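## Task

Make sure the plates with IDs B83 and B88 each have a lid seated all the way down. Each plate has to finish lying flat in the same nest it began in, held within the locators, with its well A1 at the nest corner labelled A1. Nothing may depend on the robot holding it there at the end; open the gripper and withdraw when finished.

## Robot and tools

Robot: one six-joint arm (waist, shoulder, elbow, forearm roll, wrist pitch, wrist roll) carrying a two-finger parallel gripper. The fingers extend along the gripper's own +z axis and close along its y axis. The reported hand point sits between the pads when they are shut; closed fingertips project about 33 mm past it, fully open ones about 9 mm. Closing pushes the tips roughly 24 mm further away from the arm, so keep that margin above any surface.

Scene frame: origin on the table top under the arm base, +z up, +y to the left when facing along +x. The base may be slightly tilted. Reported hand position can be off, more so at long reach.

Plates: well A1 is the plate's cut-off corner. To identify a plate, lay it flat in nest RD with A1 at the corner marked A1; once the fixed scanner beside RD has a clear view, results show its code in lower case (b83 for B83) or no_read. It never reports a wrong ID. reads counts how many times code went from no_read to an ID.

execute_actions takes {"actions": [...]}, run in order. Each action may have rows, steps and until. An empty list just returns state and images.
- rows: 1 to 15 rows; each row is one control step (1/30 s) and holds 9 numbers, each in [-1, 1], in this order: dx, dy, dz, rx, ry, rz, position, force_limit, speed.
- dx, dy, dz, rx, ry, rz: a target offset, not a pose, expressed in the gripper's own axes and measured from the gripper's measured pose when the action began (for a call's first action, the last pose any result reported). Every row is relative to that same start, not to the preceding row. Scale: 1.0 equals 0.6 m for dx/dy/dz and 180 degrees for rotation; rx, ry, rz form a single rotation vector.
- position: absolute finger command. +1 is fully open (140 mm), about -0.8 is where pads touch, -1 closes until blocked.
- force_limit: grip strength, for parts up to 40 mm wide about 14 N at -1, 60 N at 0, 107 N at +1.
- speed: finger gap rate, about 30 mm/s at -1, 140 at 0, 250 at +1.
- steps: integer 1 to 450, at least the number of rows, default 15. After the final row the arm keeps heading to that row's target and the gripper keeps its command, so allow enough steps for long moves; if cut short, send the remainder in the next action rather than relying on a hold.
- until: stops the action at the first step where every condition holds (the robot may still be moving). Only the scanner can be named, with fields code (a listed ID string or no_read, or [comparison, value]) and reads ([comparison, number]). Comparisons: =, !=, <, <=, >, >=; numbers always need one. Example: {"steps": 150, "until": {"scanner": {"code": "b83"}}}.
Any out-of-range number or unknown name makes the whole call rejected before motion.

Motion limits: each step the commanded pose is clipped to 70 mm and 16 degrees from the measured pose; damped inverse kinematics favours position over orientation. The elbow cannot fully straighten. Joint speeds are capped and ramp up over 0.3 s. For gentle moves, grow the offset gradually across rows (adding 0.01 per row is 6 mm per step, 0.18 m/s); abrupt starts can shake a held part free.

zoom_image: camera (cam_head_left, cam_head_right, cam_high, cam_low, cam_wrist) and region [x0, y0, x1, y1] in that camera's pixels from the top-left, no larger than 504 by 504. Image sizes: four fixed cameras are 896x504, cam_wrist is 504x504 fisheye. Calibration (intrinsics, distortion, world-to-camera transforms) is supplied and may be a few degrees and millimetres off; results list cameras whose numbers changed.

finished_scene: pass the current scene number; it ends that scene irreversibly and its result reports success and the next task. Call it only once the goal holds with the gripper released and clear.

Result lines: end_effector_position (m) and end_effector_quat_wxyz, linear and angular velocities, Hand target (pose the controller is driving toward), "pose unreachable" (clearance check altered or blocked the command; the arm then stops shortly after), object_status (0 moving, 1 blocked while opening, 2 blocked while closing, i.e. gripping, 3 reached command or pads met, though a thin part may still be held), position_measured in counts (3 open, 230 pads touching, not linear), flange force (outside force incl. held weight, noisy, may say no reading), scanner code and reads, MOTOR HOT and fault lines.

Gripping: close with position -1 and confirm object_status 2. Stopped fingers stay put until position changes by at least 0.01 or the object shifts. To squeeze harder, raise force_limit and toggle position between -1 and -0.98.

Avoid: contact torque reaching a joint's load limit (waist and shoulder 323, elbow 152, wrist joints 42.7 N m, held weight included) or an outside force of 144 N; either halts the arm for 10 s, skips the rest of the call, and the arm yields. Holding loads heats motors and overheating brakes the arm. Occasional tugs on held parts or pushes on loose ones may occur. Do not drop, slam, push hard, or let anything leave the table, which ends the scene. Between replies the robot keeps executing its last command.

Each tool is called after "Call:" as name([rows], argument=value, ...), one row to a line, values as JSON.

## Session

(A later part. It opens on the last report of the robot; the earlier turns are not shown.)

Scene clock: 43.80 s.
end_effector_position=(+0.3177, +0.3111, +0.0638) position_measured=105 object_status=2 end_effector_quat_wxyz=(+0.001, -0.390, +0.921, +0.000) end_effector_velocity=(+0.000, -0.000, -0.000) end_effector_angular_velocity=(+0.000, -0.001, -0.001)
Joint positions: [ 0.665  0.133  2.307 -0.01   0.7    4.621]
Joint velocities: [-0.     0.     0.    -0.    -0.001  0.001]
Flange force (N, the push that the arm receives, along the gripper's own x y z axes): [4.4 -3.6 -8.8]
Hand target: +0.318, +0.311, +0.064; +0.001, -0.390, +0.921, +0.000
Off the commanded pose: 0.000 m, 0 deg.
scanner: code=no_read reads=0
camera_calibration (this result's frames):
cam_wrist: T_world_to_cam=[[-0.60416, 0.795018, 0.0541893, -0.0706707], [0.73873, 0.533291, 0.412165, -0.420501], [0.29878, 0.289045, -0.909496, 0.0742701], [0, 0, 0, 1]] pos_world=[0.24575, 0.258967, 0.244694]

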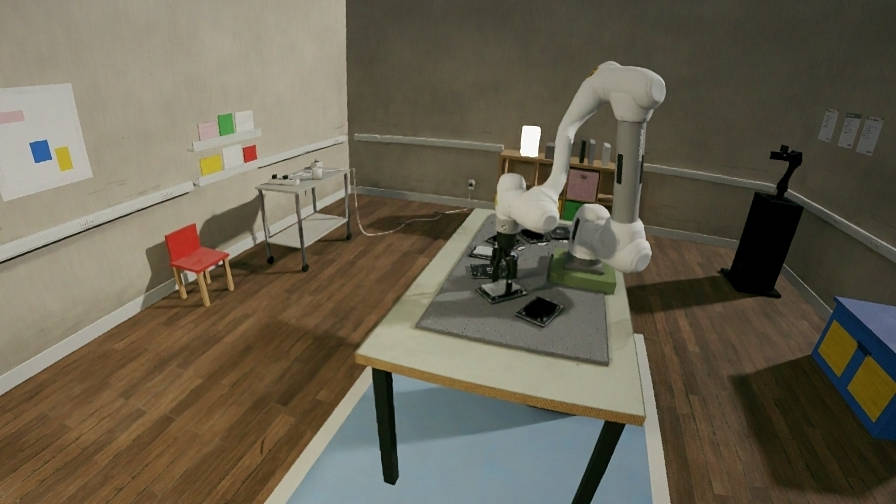

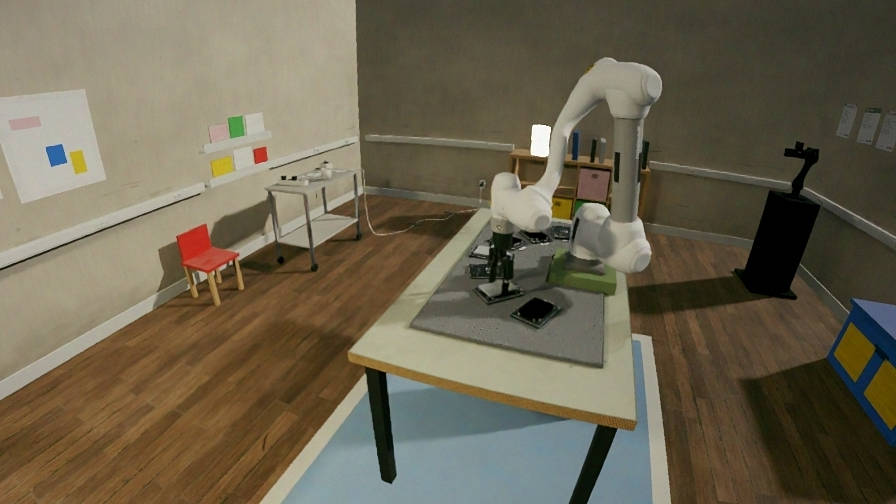

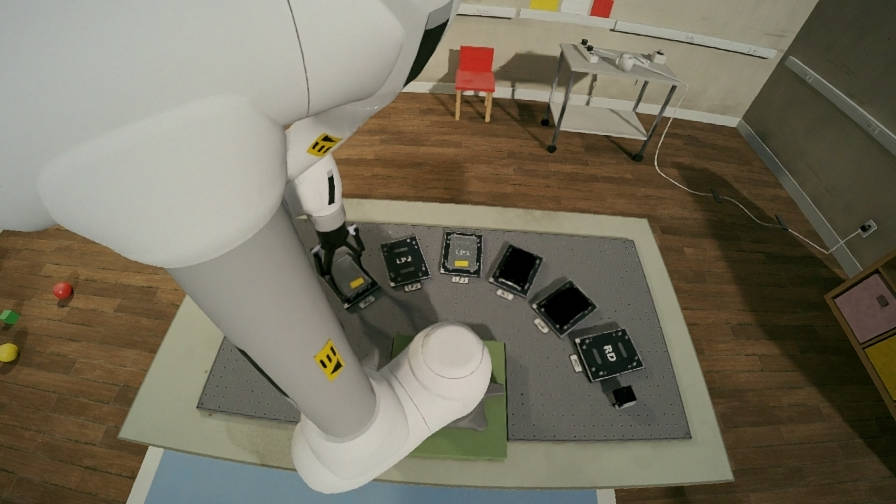

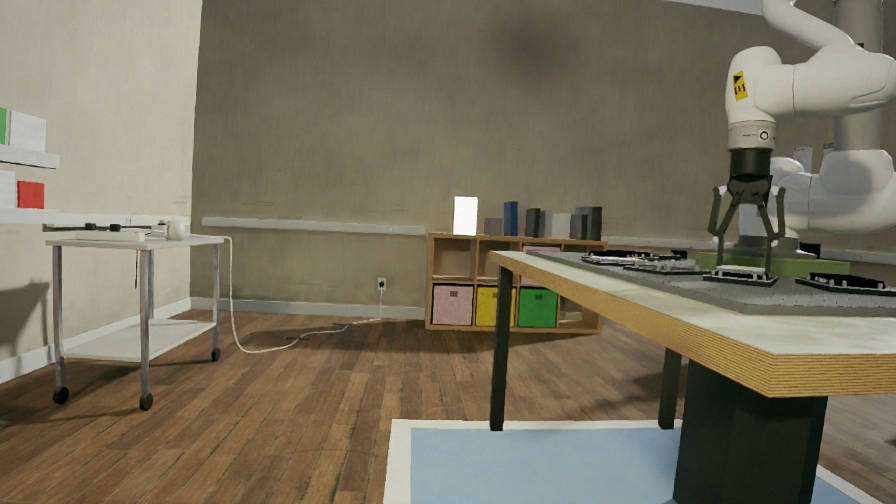

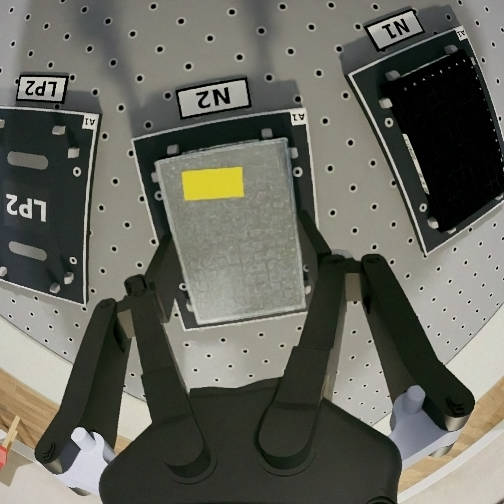

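Call:
execute_actions([
  {"rows": [[0,0,0,0,0,0,0.4,0,-0.3]], "steps": 9},
  {"rows": [[0,0,-0.002,0,0,0,0.4,0,-0.3],[0,0,-0.005,0,0,0,0.4,0,-0.3],[0,0,-0.009,0,0,0,0.4,0,-0.3],[0,0,-0.013,0,0,0,0.4,0,-0.3],[0,0,-0.0165,0,0,0,0.4,0,-0.3],[0,0,-0.0187,0,0,0,0.4,0,-0.3]], "steps": 14},
])

Call:
zoom_image(camera="cam_low", region=[700, 255, 780, 290])

Call:
zoom_image(camera="cam_wrist", region=[110, 80, 350, 340])

Scene clock: 45.60 s.
end_effector_position=(+0.3177, +0.3109, +0.0748) position_measured=78 object_status=3 end_effector_quat_wxyz=(+0.001, -0.390, +0.921, +0.000) end_effector_velocity=(+0.000, +0.000, +0.002) end_effector_angular_velocity=(+0.001, +0.000, -0.003)
Joint positions: [ 0.665  0.115  2.299 -0.009  0.726  4.621]
Joint velocities: [-0.    -0.003 -0.001  0.001  0.004  0.002]
Flange force (N, the push that the arm receives, along the gripper's own x y z axes): [3.7 0.0 5.0]
Flange force at the end of the 1st action (N, along the gripper's axes at the end of the call): [1.0 -1.3 5.1]
Hand target: +0.318, +0.311, +0.075; +0.001, -0.390, +0.921, +0.000
Off the commanded pose: 0.000 m, 0 deg.
scanner: code=no_read reads=0
camera_calibration (this result's frames):
cam_wrist: T_world_to_cam=[[-0.60391, 0.795213, 0.05412, -0.0713065], [0.738931, 0.533127, 0.412015, -0.424916], [0.298787, 0.288811, -0.909569, 0.0843852], [0, 0, 0, 1]] pos_world=[0.245708, 0.258867, 0.255685]

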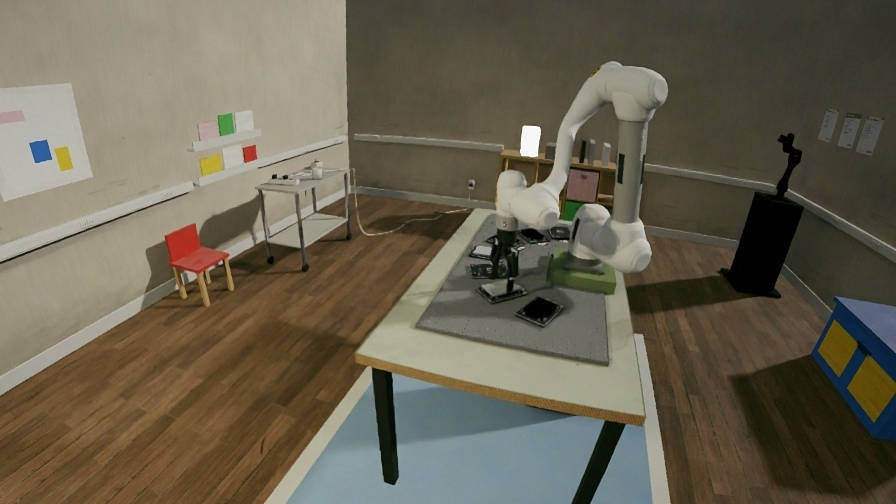

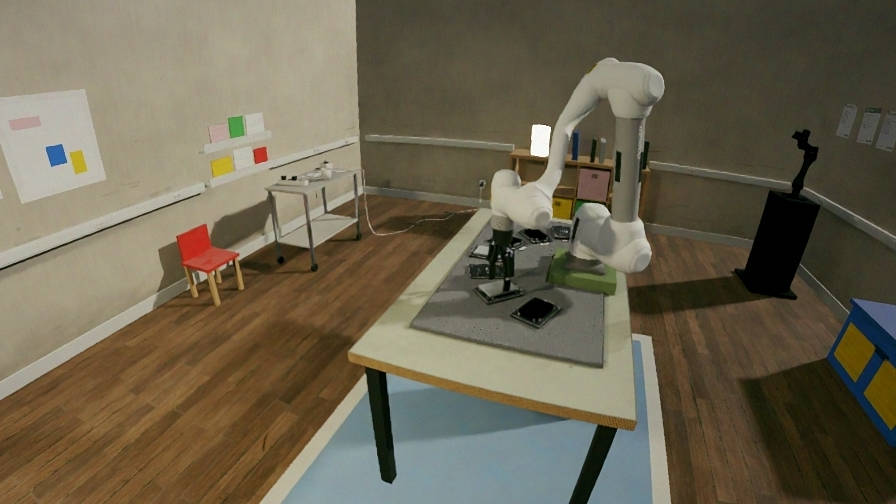

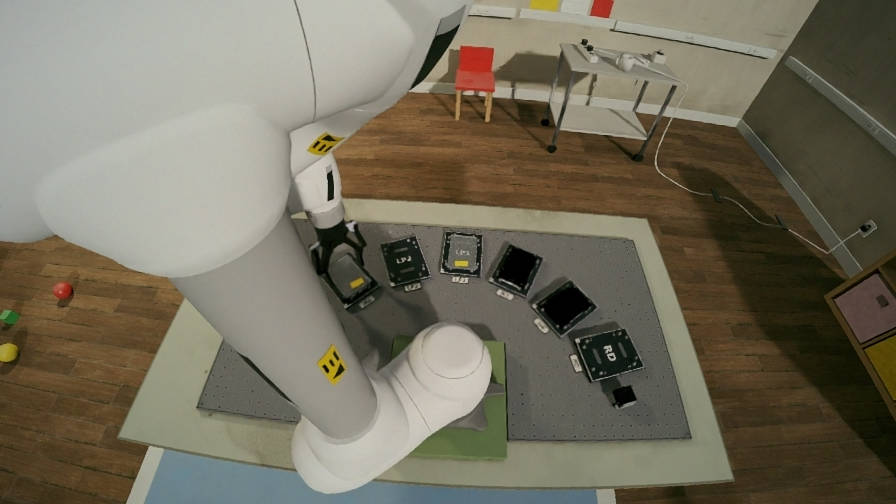

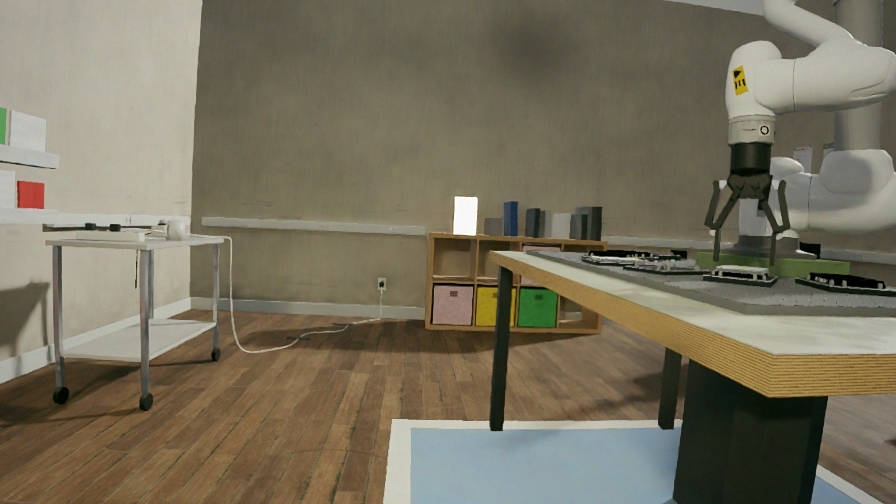

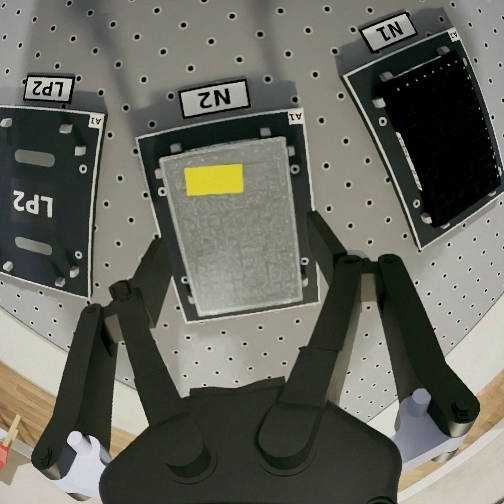

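Region (700, 255, 780, 290) of cam_low's 896x504 image, scaled by 6.300, with more detail than that image has; it fills the top 220 rows of this view, and the rest is white.

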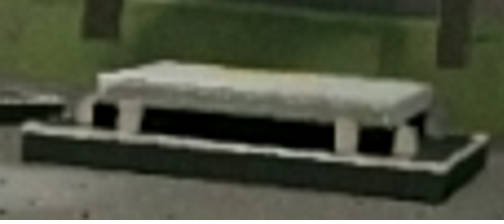

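Region (110, 80, 350, 340) of cam_wrist's 504x504 image, scaled by 1.938, with more detail than that image has; it fills the left 465 columns of this view, and the rest is white.

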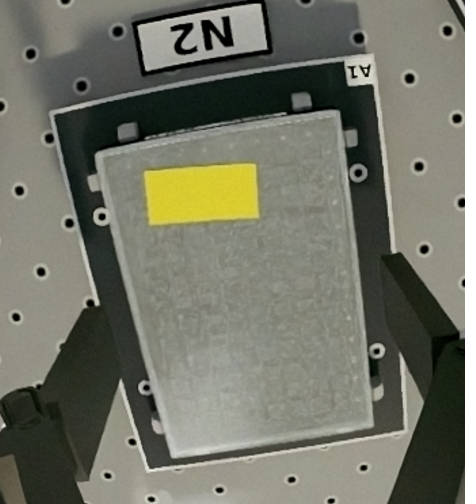

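Call:
zoom_image(camera="cam_wrist", region=[0, 90, 120, 310])

Call:
zoom_image(camera="cam_wrist", region=[150, 120, 310, 200])

Call:
zoom_image(camera="cam_head_left", region=[460, 230, 580, 330])

Region (0, 90, 120, 310) of cam_wrist's 504x504 image, scaled by 2.291, with more detail than that image has; it fills the left 275 columns of this view, and the rest is white.

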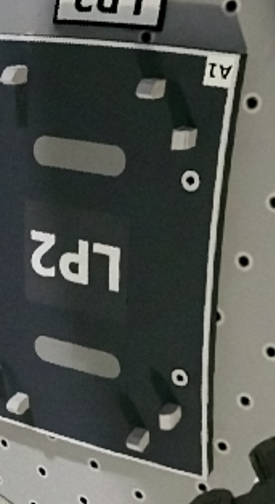

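Region (150, 120, 310, 200) of cam_wrist's 504x504 image, scaled by 3.150, with more detail than that image has.

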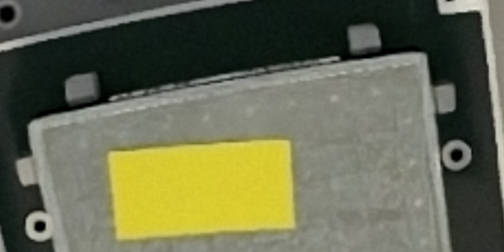

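Region (460, 230, 580, 330) of cam_head_left's 896x504 image, scaled by 4.200, with more detail than that image has.

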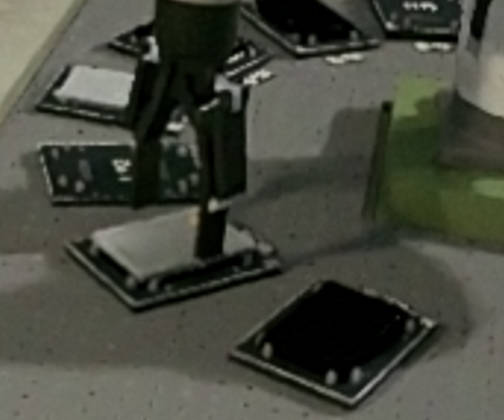

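Call:
zoom_image(camera="cam_low", region=[795, 265, 855, 295])

Call:
zoom_image(camera="cam_wrist", region=[340, 30, 504, 250])

Region (795, 265, 855, 295) of cam_low's 896x504 image, scaled by 8.400, with more detail than that image has.

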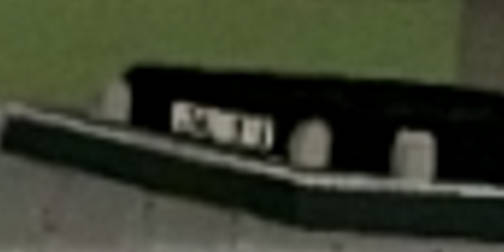

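Region (340, 30, 504, 250) of cam_wrist's 504x504 image, scaled by 2.291, with more detail than that image has; it fills the left 376 columns of this view, and the rest is white.

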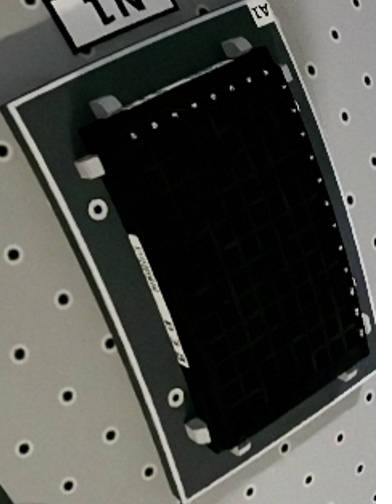

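Call:
execute_actions([
  {"rows": [[0,0.004,0,0,0,0,0.4,0,0],[0,0.012,0.001,0,0,0,0.4,0,0],[0,0.022,0.003,0,0,0,0.4,0,0],[0,0.032,0.006,0,0,0,0.4,0,0],[0,0.041,0.009,0,0,0,0.4,0,0],[0,0.047,0.012,0,0,0,0.4,0,0],[0,0.05,0.0145,0,0,0,0.4,0,0],[0,0.05,0.0155,0,0,0,0.4,0,0]], "steps": 18},
])

Scene clock: 48.50 s.
end_effector_position=(+0.2962, +0.3319, +0.0656) position_measured=78 object_status=3 end_effector_quat_wxyz=(+0.001, -0.390, +0.921, +0.000) end_effector_velocity=(-0.001, +0.001, -0.000) end_effector_angular_velocity=(+0.001, +0.000, +0.001)
Joint positions: [ 0.732  0.13   2.305 -0.009  0.704  4.688]
Joint velocities: [ 0.004  0.001 -0.     0.001 -0.001  0.001]
Flange force (N, the push that the arm receives, along the gripper's own x y z axes): [5.8 -0.7 -3.2]
Hand target: +0.296, +0.332, +0.065; +0.001, -0.390, +0.921, +0.000
Off the commanded pose: 0.000 m, 0 deg.
scanner: code=no_read reads=0
camera_calibration (this result's frames):
cam_wrist: T_world_to_cam=[[-0.603914, 0.795197, 0.0543039, -0.100433], [0.738929, 0.533037, 0.412134, -0.416386], [0.298782, 0.28902, -0.909504, 0.0763114], [0, 0, 0, 1]] pos_world=[0.224227, 0.279758, 0.246466]

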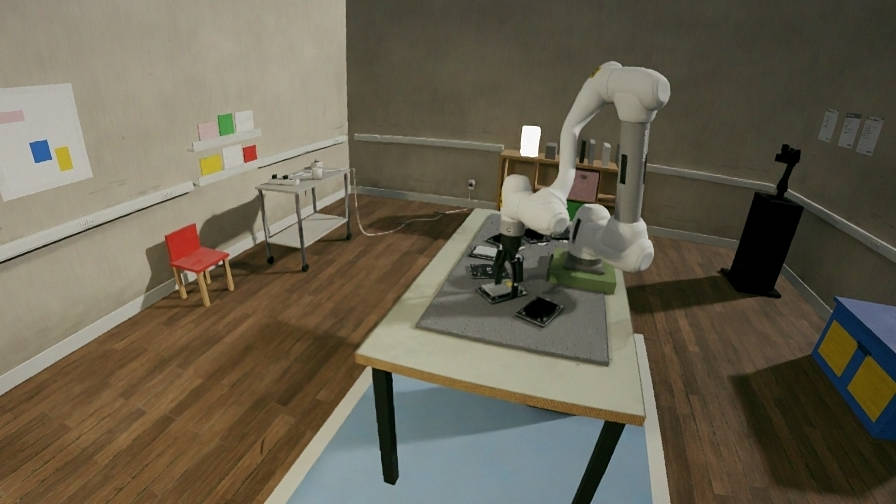

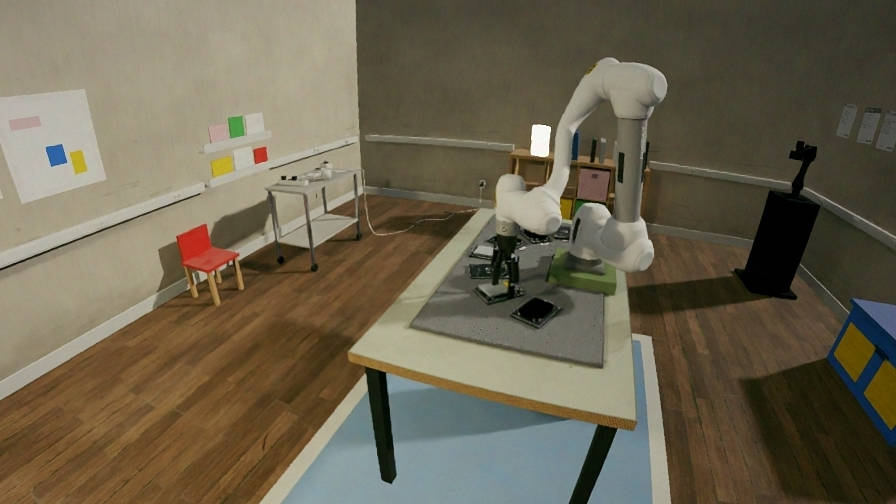

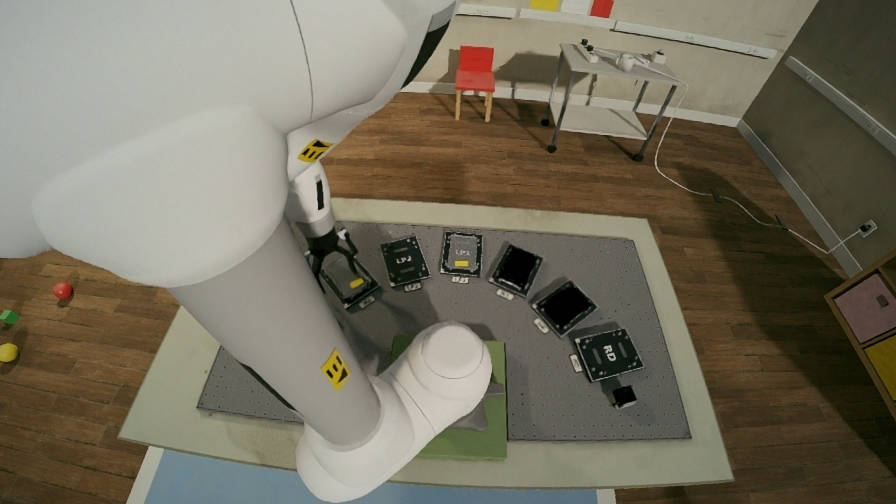

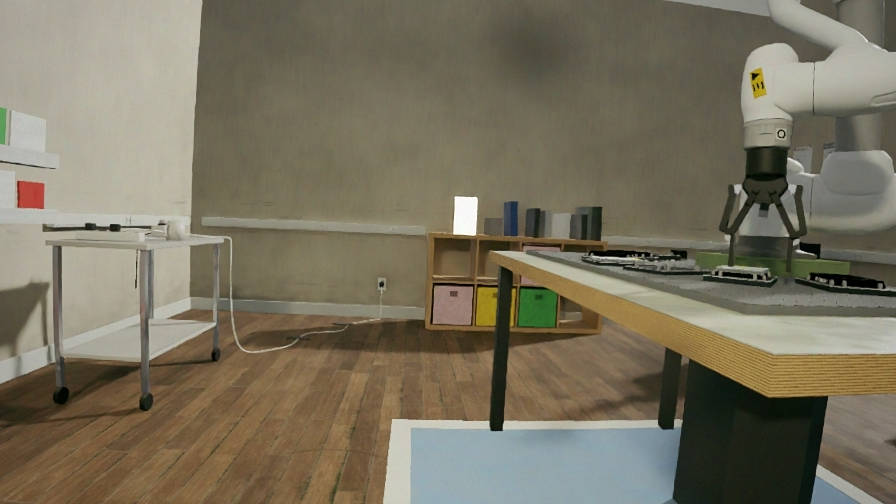

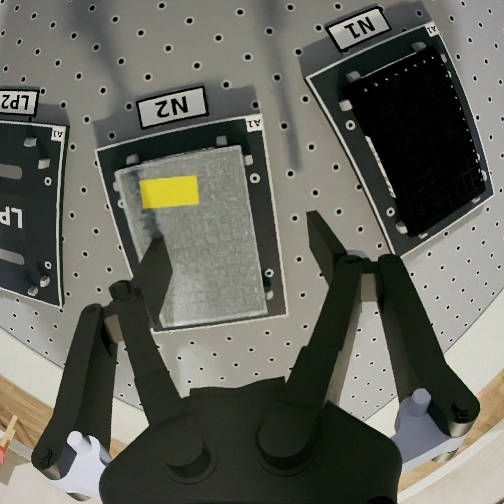

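Call:
execute_actions(actions=[])

Call:
zoom_image(camera="cam_wrist", region=[80, 100, 320, 340])

Call:
zoom_image(camera="cam_low", region=[700, 250, 800, 290])

Scene clock: 48.57 s.
end_effector_position=(+0.2962, +0.3319, +0.0655) position_measured=78 object_status=3 end_effector_quat_wxyz=(+0.001, -0.390, +0.921, +0.000) end_effector_velocity=(-0.001, +0.001, -0.000) end_effector_angular_velocity=(-0.000, -0.000, +0.002)
Joint positions: [ 0.733  0.131  2.305 -0.01   0.704  4.688]
Joint velocities: [ 0.002  0.     0.    -0.    -0.     0.   ]
Flange force (N, the push that the arm receives, along the gripper's own x y z axes): [2.2 -9.1 -1.7]
Hand target: +0.296, +0.332, +0.065; +0.001, -0.390, +0.921, +0.000
Off the commanded pose: 0.000 m, 0 deg.
scanner: code=no_read reads=0
camera_calibration (this result's frames):
cam_wrist: T_world_to_cam=[[-0.603918, 0.795196, 0.0542841, -0.100472], [0.738923, 0.533047, 0.412133, -0.416369], [0.298791, 0.289006, -0.909505, 0.0762883], [0, 0, 0, 1]] pos_world=[0.224194, 0.279791, 0.246438]

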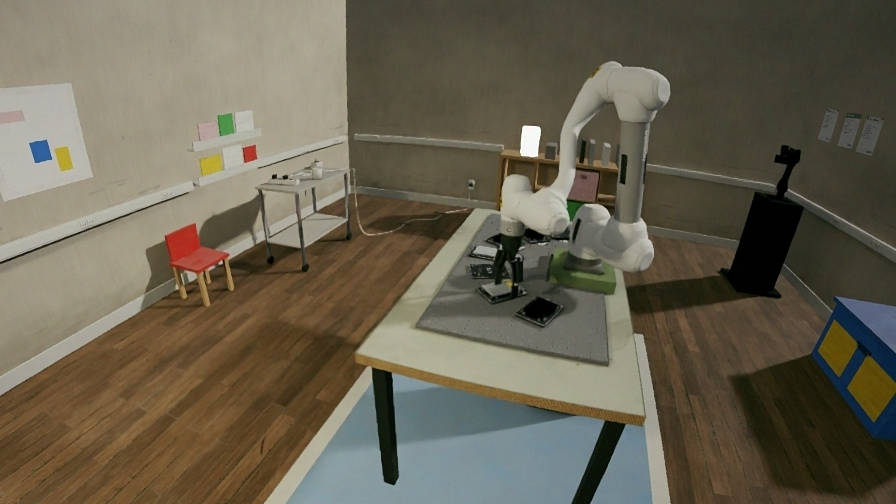

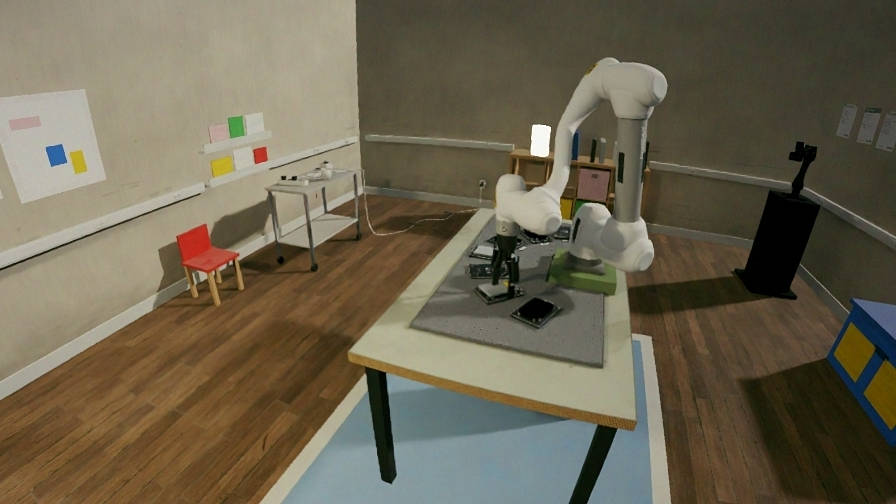

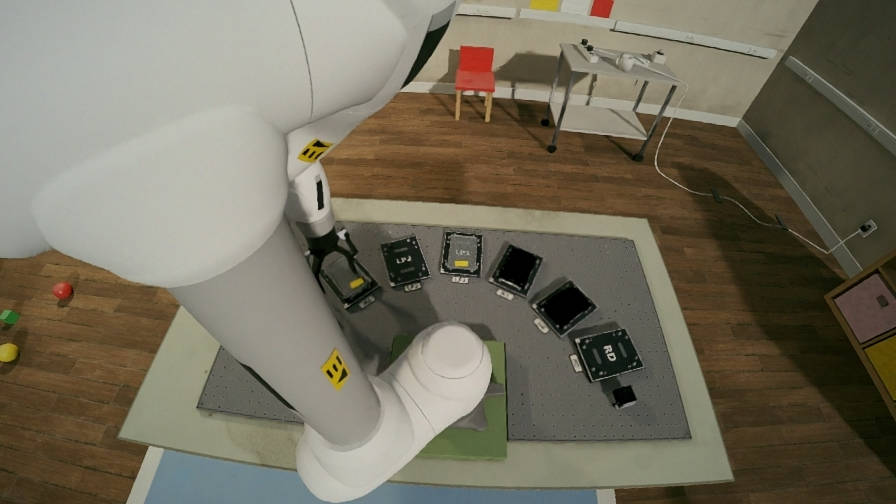

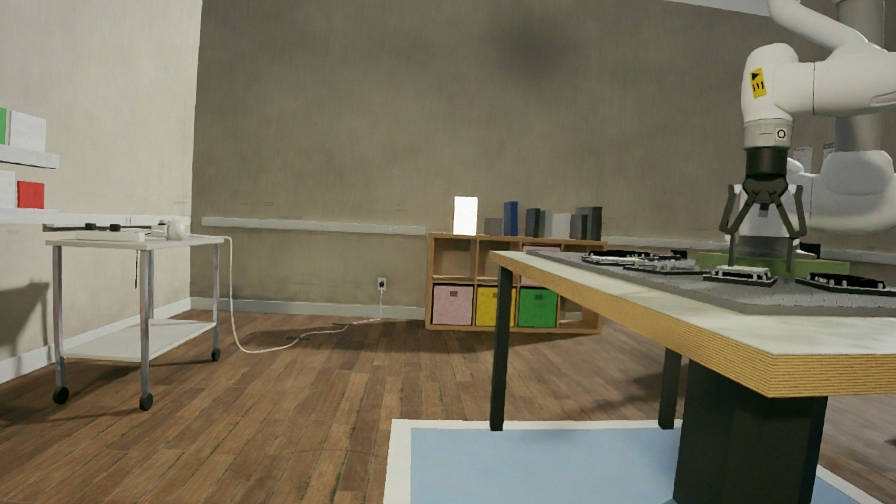

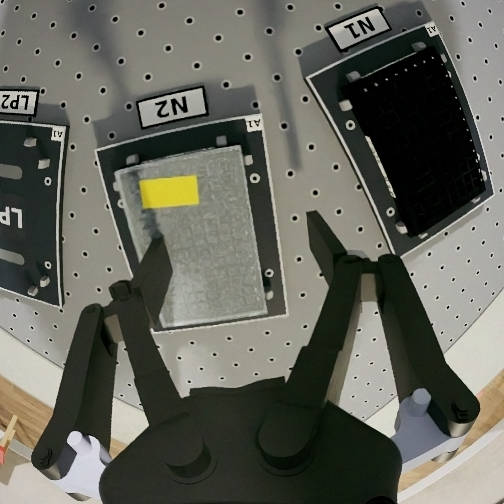

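Region (80, 100, 320, 340) of cam_wrist's 504x504 image, scaled by 2.100, with more detail than that image has.

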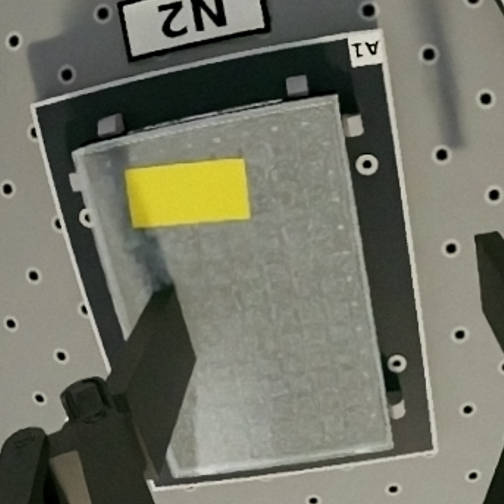

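Region (700, 250, 800, 290) of cam_low's 896x504 image, scaled by 5.040, with more detail than that image has; it fills the top 202 rows of this view, and the rest is white.

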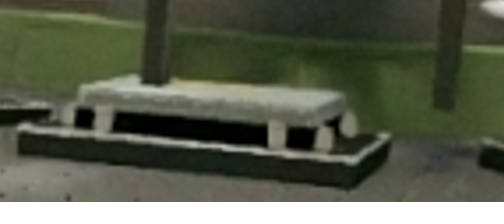

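Call:
execute_actions([
  {"rows": [[0,0,0.0007,0,0,0,0.4,0,0]], "steps": 8},
])

Scene clock: 49.00 s.
end_effector_position=(+0.2962, +0.3319, +0.0652) position_measured=78 object_status=3 end_effector_quat_wxyz=(+0.001, -0.390, +0.921, +0.000) end_effector_velocity=(+0.000, -0.000, -0.000) end_effector_angular_velocity=(-0.000, -0.000, +0.000)
Joint positions: [ 0.733  0.131  2.306 -0.01   0.703  4.688]
Joint velocities: [-0.     0.001  0.    -0.    -0.001 -0.   ]
Flange force (N, the push that the arm receives, along the gripper's own x y z axes): [4.2 -0.3 -21.9]
Hand target: +0.296, +0.332, +0.065; +0.001, -0.390, +0.921, +0.000
Off the commanded pose: 0.000 m, 0 deg.
scanner: code=no_read reads=0
camera_calibration (this result's frames):
cam_wrist: T_world_to_cam=[[-0.60394, 0.795179, 0.054284, -0.100478], [0.738887, 0.533046, 0.412199, -0.416243], [0.298836, 0.289053, -0.909475, 0.0759198], [0, 0, 0, 1]] pos_world=[0.224186, 0.279831, 0.246077]

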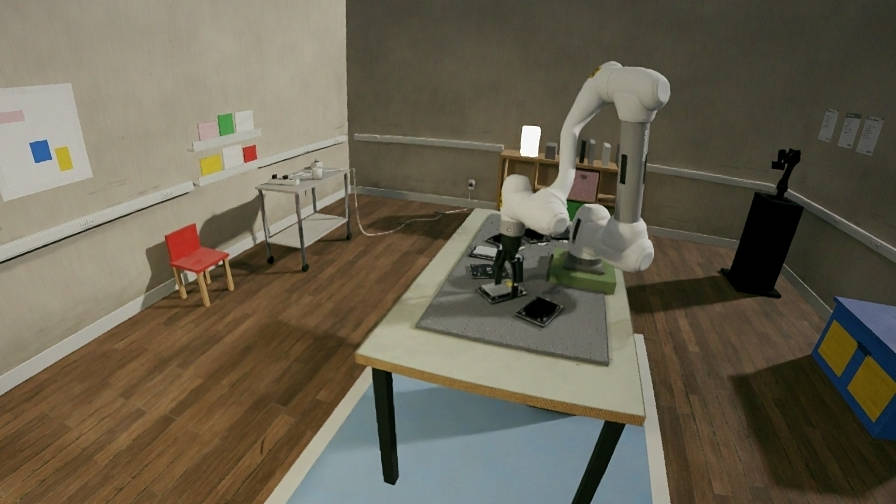

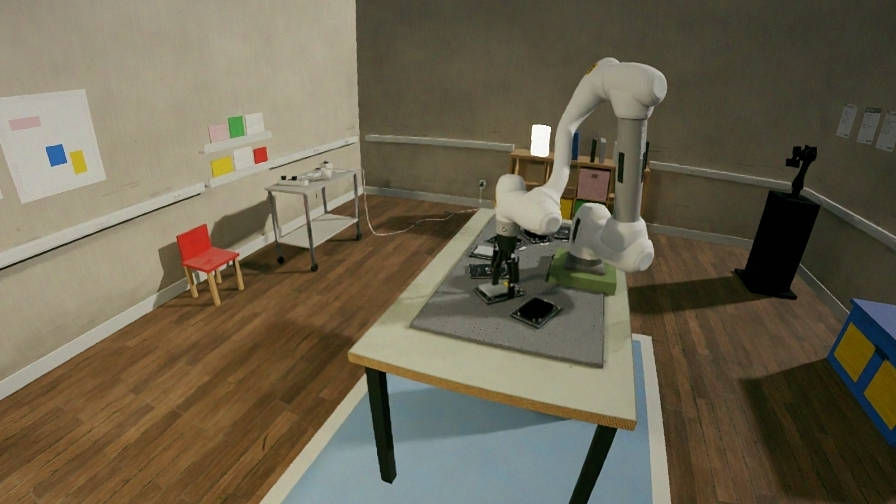

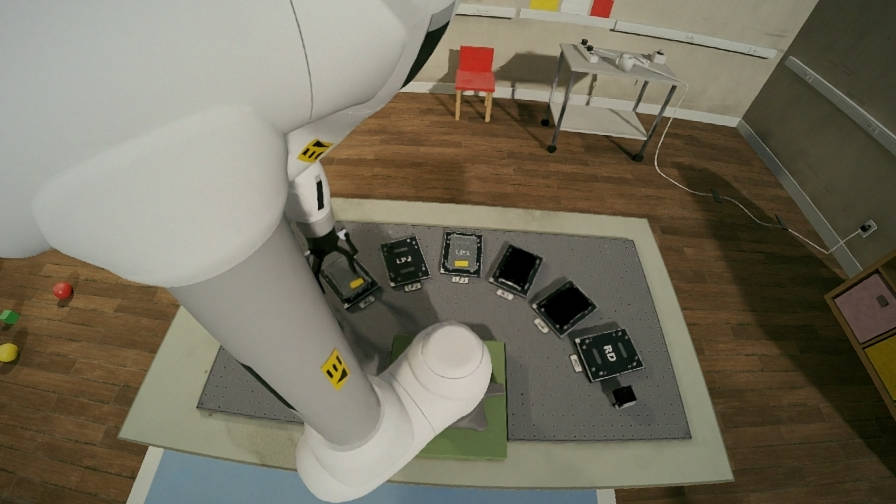

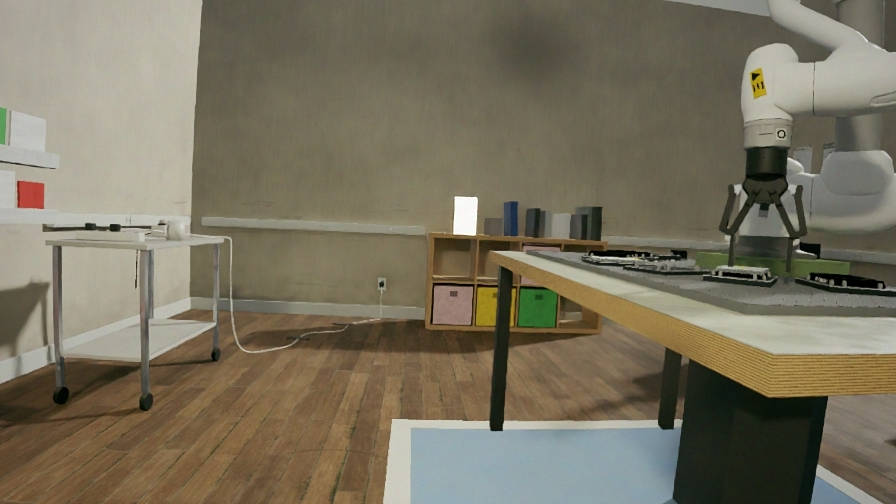

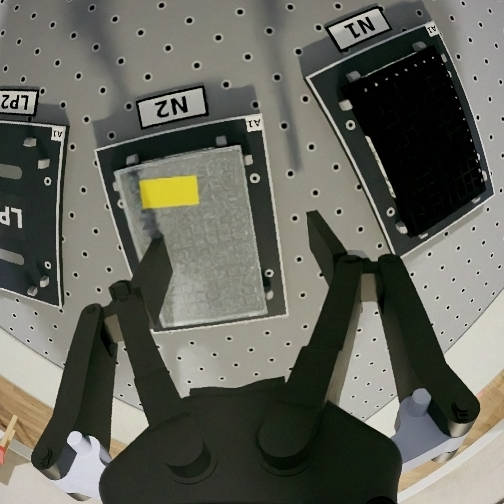

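Call:
zoom_image(camera="cam_wrist", region=[205, 125, 275, 195])

Call:
zoom_image(camera="cam_wrist", region=[225, 255, 295, 325])

Call:
zoom_image(camera="cam_wrist", region=[95, 140, 165, 210])

Region (205, 125, 275, 195) of cam_wrist's 504x504 image, scaled by 7.200, with more detail than that image has.

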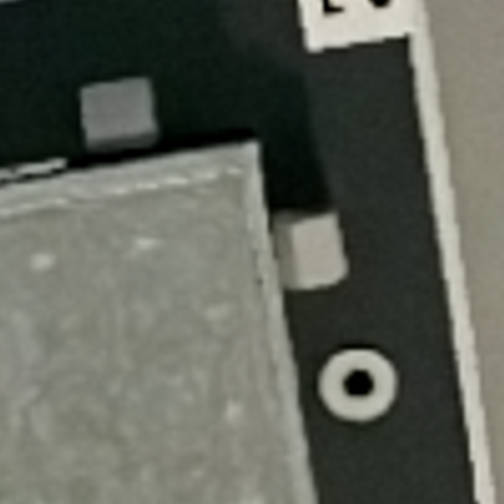

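Region (225, 255, 295, 325) of cam_wrist's 504x504 image, scaled by 7.200, with more detail than that image has.

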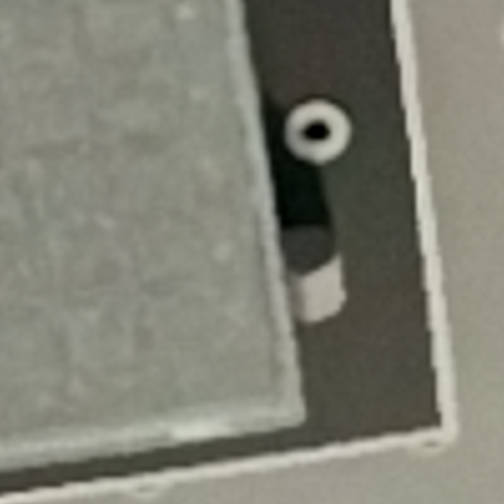

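Region (95, 140, 165, 210) of cam_wrist's 504x504 image, scaled by 7.200, with more detail than that image has.

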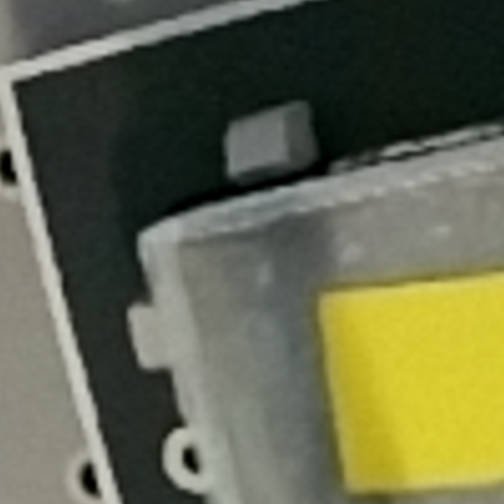

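Call:
execute_actions([
  {"rows": [[0,0,-0.005,0,0,0,0.4,0,0],[0,0,-0.012,0,0,0,0.4,0,0],[0.0043,-0.0099,-0.019,0,0,0.0045,0.4,0,0],[0.0163,-0.0374,-0.025,0,0,0.017,0.4,0,0],[0.0347,-0.0794,-0.029,0,0,0.036,0.4,0,0],[0.0579,-0.1326,-0.03,0,0,0.0601,0.4,0,0],[0.0846,-0.1937,-0.03,0,0,0.0878,0.4,0,0],[0.1134,-0.2597,-0.03,0,0,0.1177,0.4,0,0],[0.143,-0.3274,-0.03,0,0,0.1484,0.4,0,0],[0.1718,-0.3934,-0.03,0,0,0.1783,0.4,0,0],[0.1985,-0.4545,-0.028,0,0,0.206,0.4,0,0],[0.2217,-0.5077,-0.025,0,0,0.2301,0.4,0,0],[0.2401,-0.5497,-0.021,0,0,0.2491,0.4,0,0],[0.2521,-0.5772,-0.018,0,0,0.2616,0.4,0,0],[0.2564,-0.5871,-0.0163,0,0,0.2661,0.4,0,0]], "steps": 52},
])

Call:
zoom_image(camera="cam_wrist", region=[110, 80, 350, 340])

Scene clock: 53.67 s.
end_effector_position=(+0.4423, -0.0246, +0.0747) position_measured=78 object_status=3 end_effector_quat_wxyz=(+0.001, +0.018, +1.000, -0.000) end_effector_velocity=(+0.000, -0.000, -0.000) end_effector_angular_velocity=(+0.001, +0.000, -0.002)
Joint positions: [-0.167  0.107  2.303 -0.007  0.726  4.623]
Joint velocities: [-0.     0.001 -0.     0.001  0.     0.001]
Flange force (N, the push that the arm receives, along the gripper's own x y z axes): [1.6 -4.0 5.7]
Hand target: +0.442, -0.025, +0.075; +0.001, +0.018, +1.000, -0.000
Off the commanded pose: 0.001 m, 0 deg.
scanner: code=no_read reads=0
camera_calibration (this result's frames):
cam_wrist: T_world_to_cam=[[0.185095, 0.981232, 0.0540728, -0.0736477], [0.891157, -0.190788, 0.41163, -0.42318], [0.414221, -0.0280034, -0.909746, 0.0851513], [0, 0, 0, 1]] pos_world=[0.35548, -0.00608751, 0.255642]

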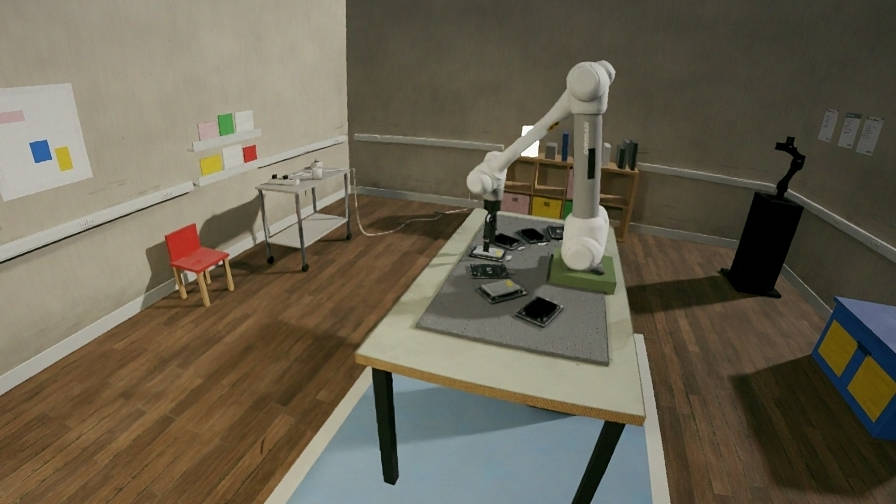

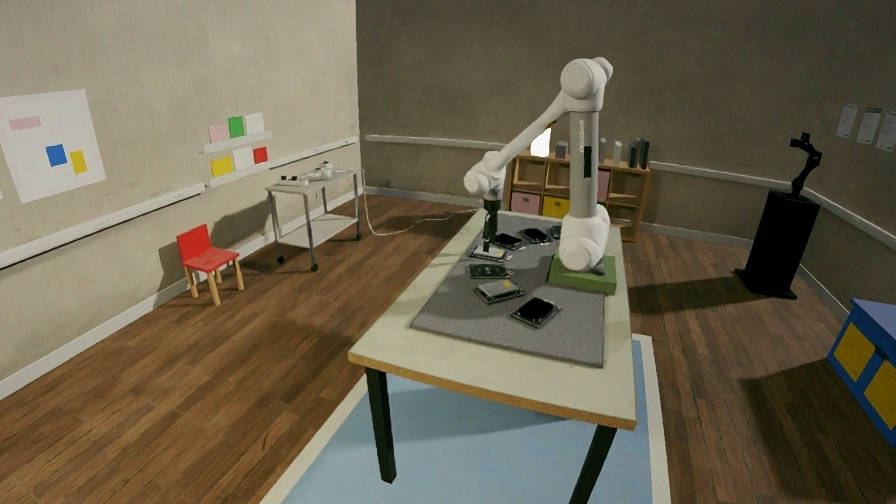

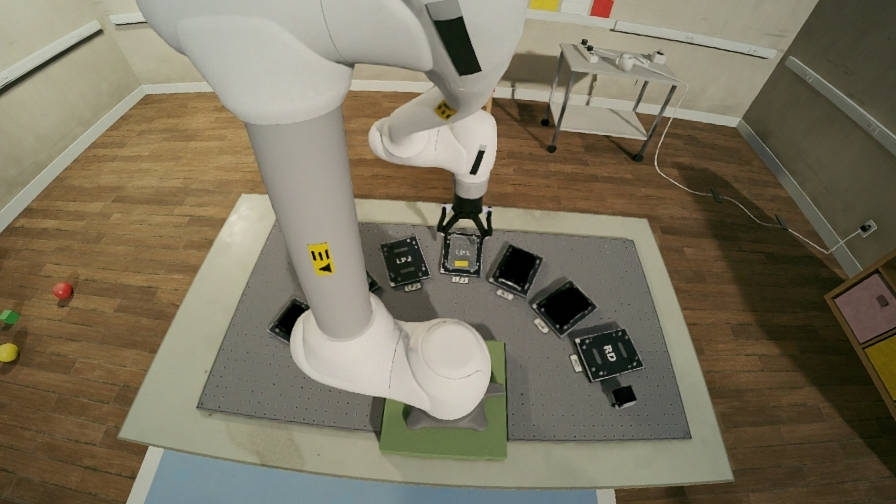

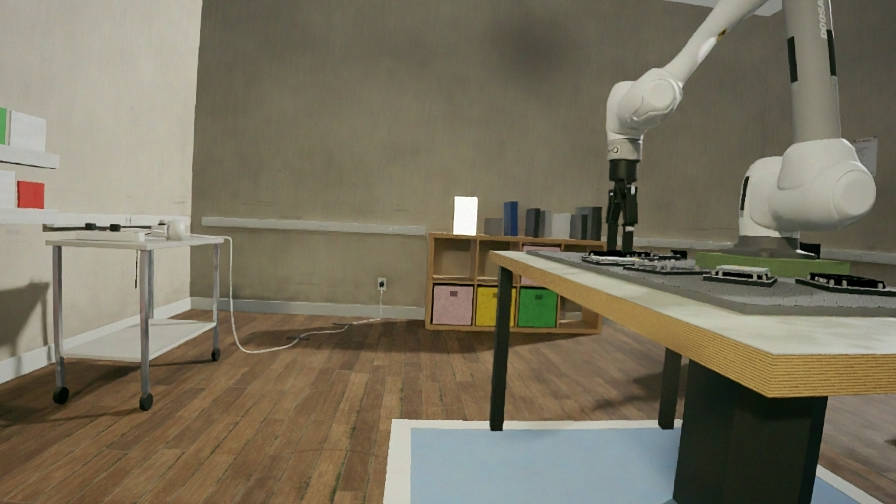

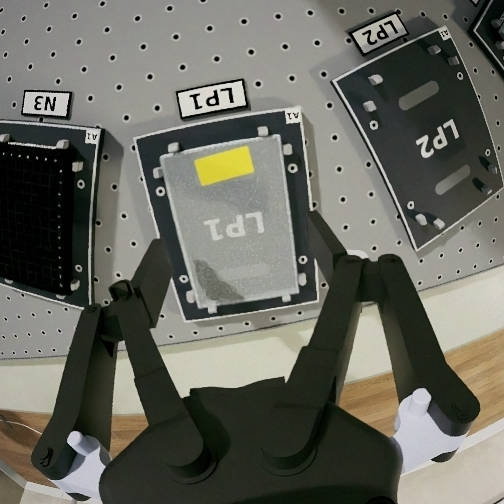

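Region (110, 80, 350, 340) of cam_wrist's 504x504 image, scaled by 1.938, with more detail than that image has; it fills the left 465 columns of this view, and the rest is white.

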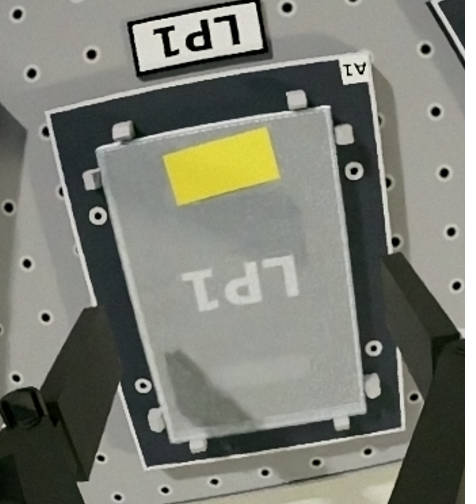

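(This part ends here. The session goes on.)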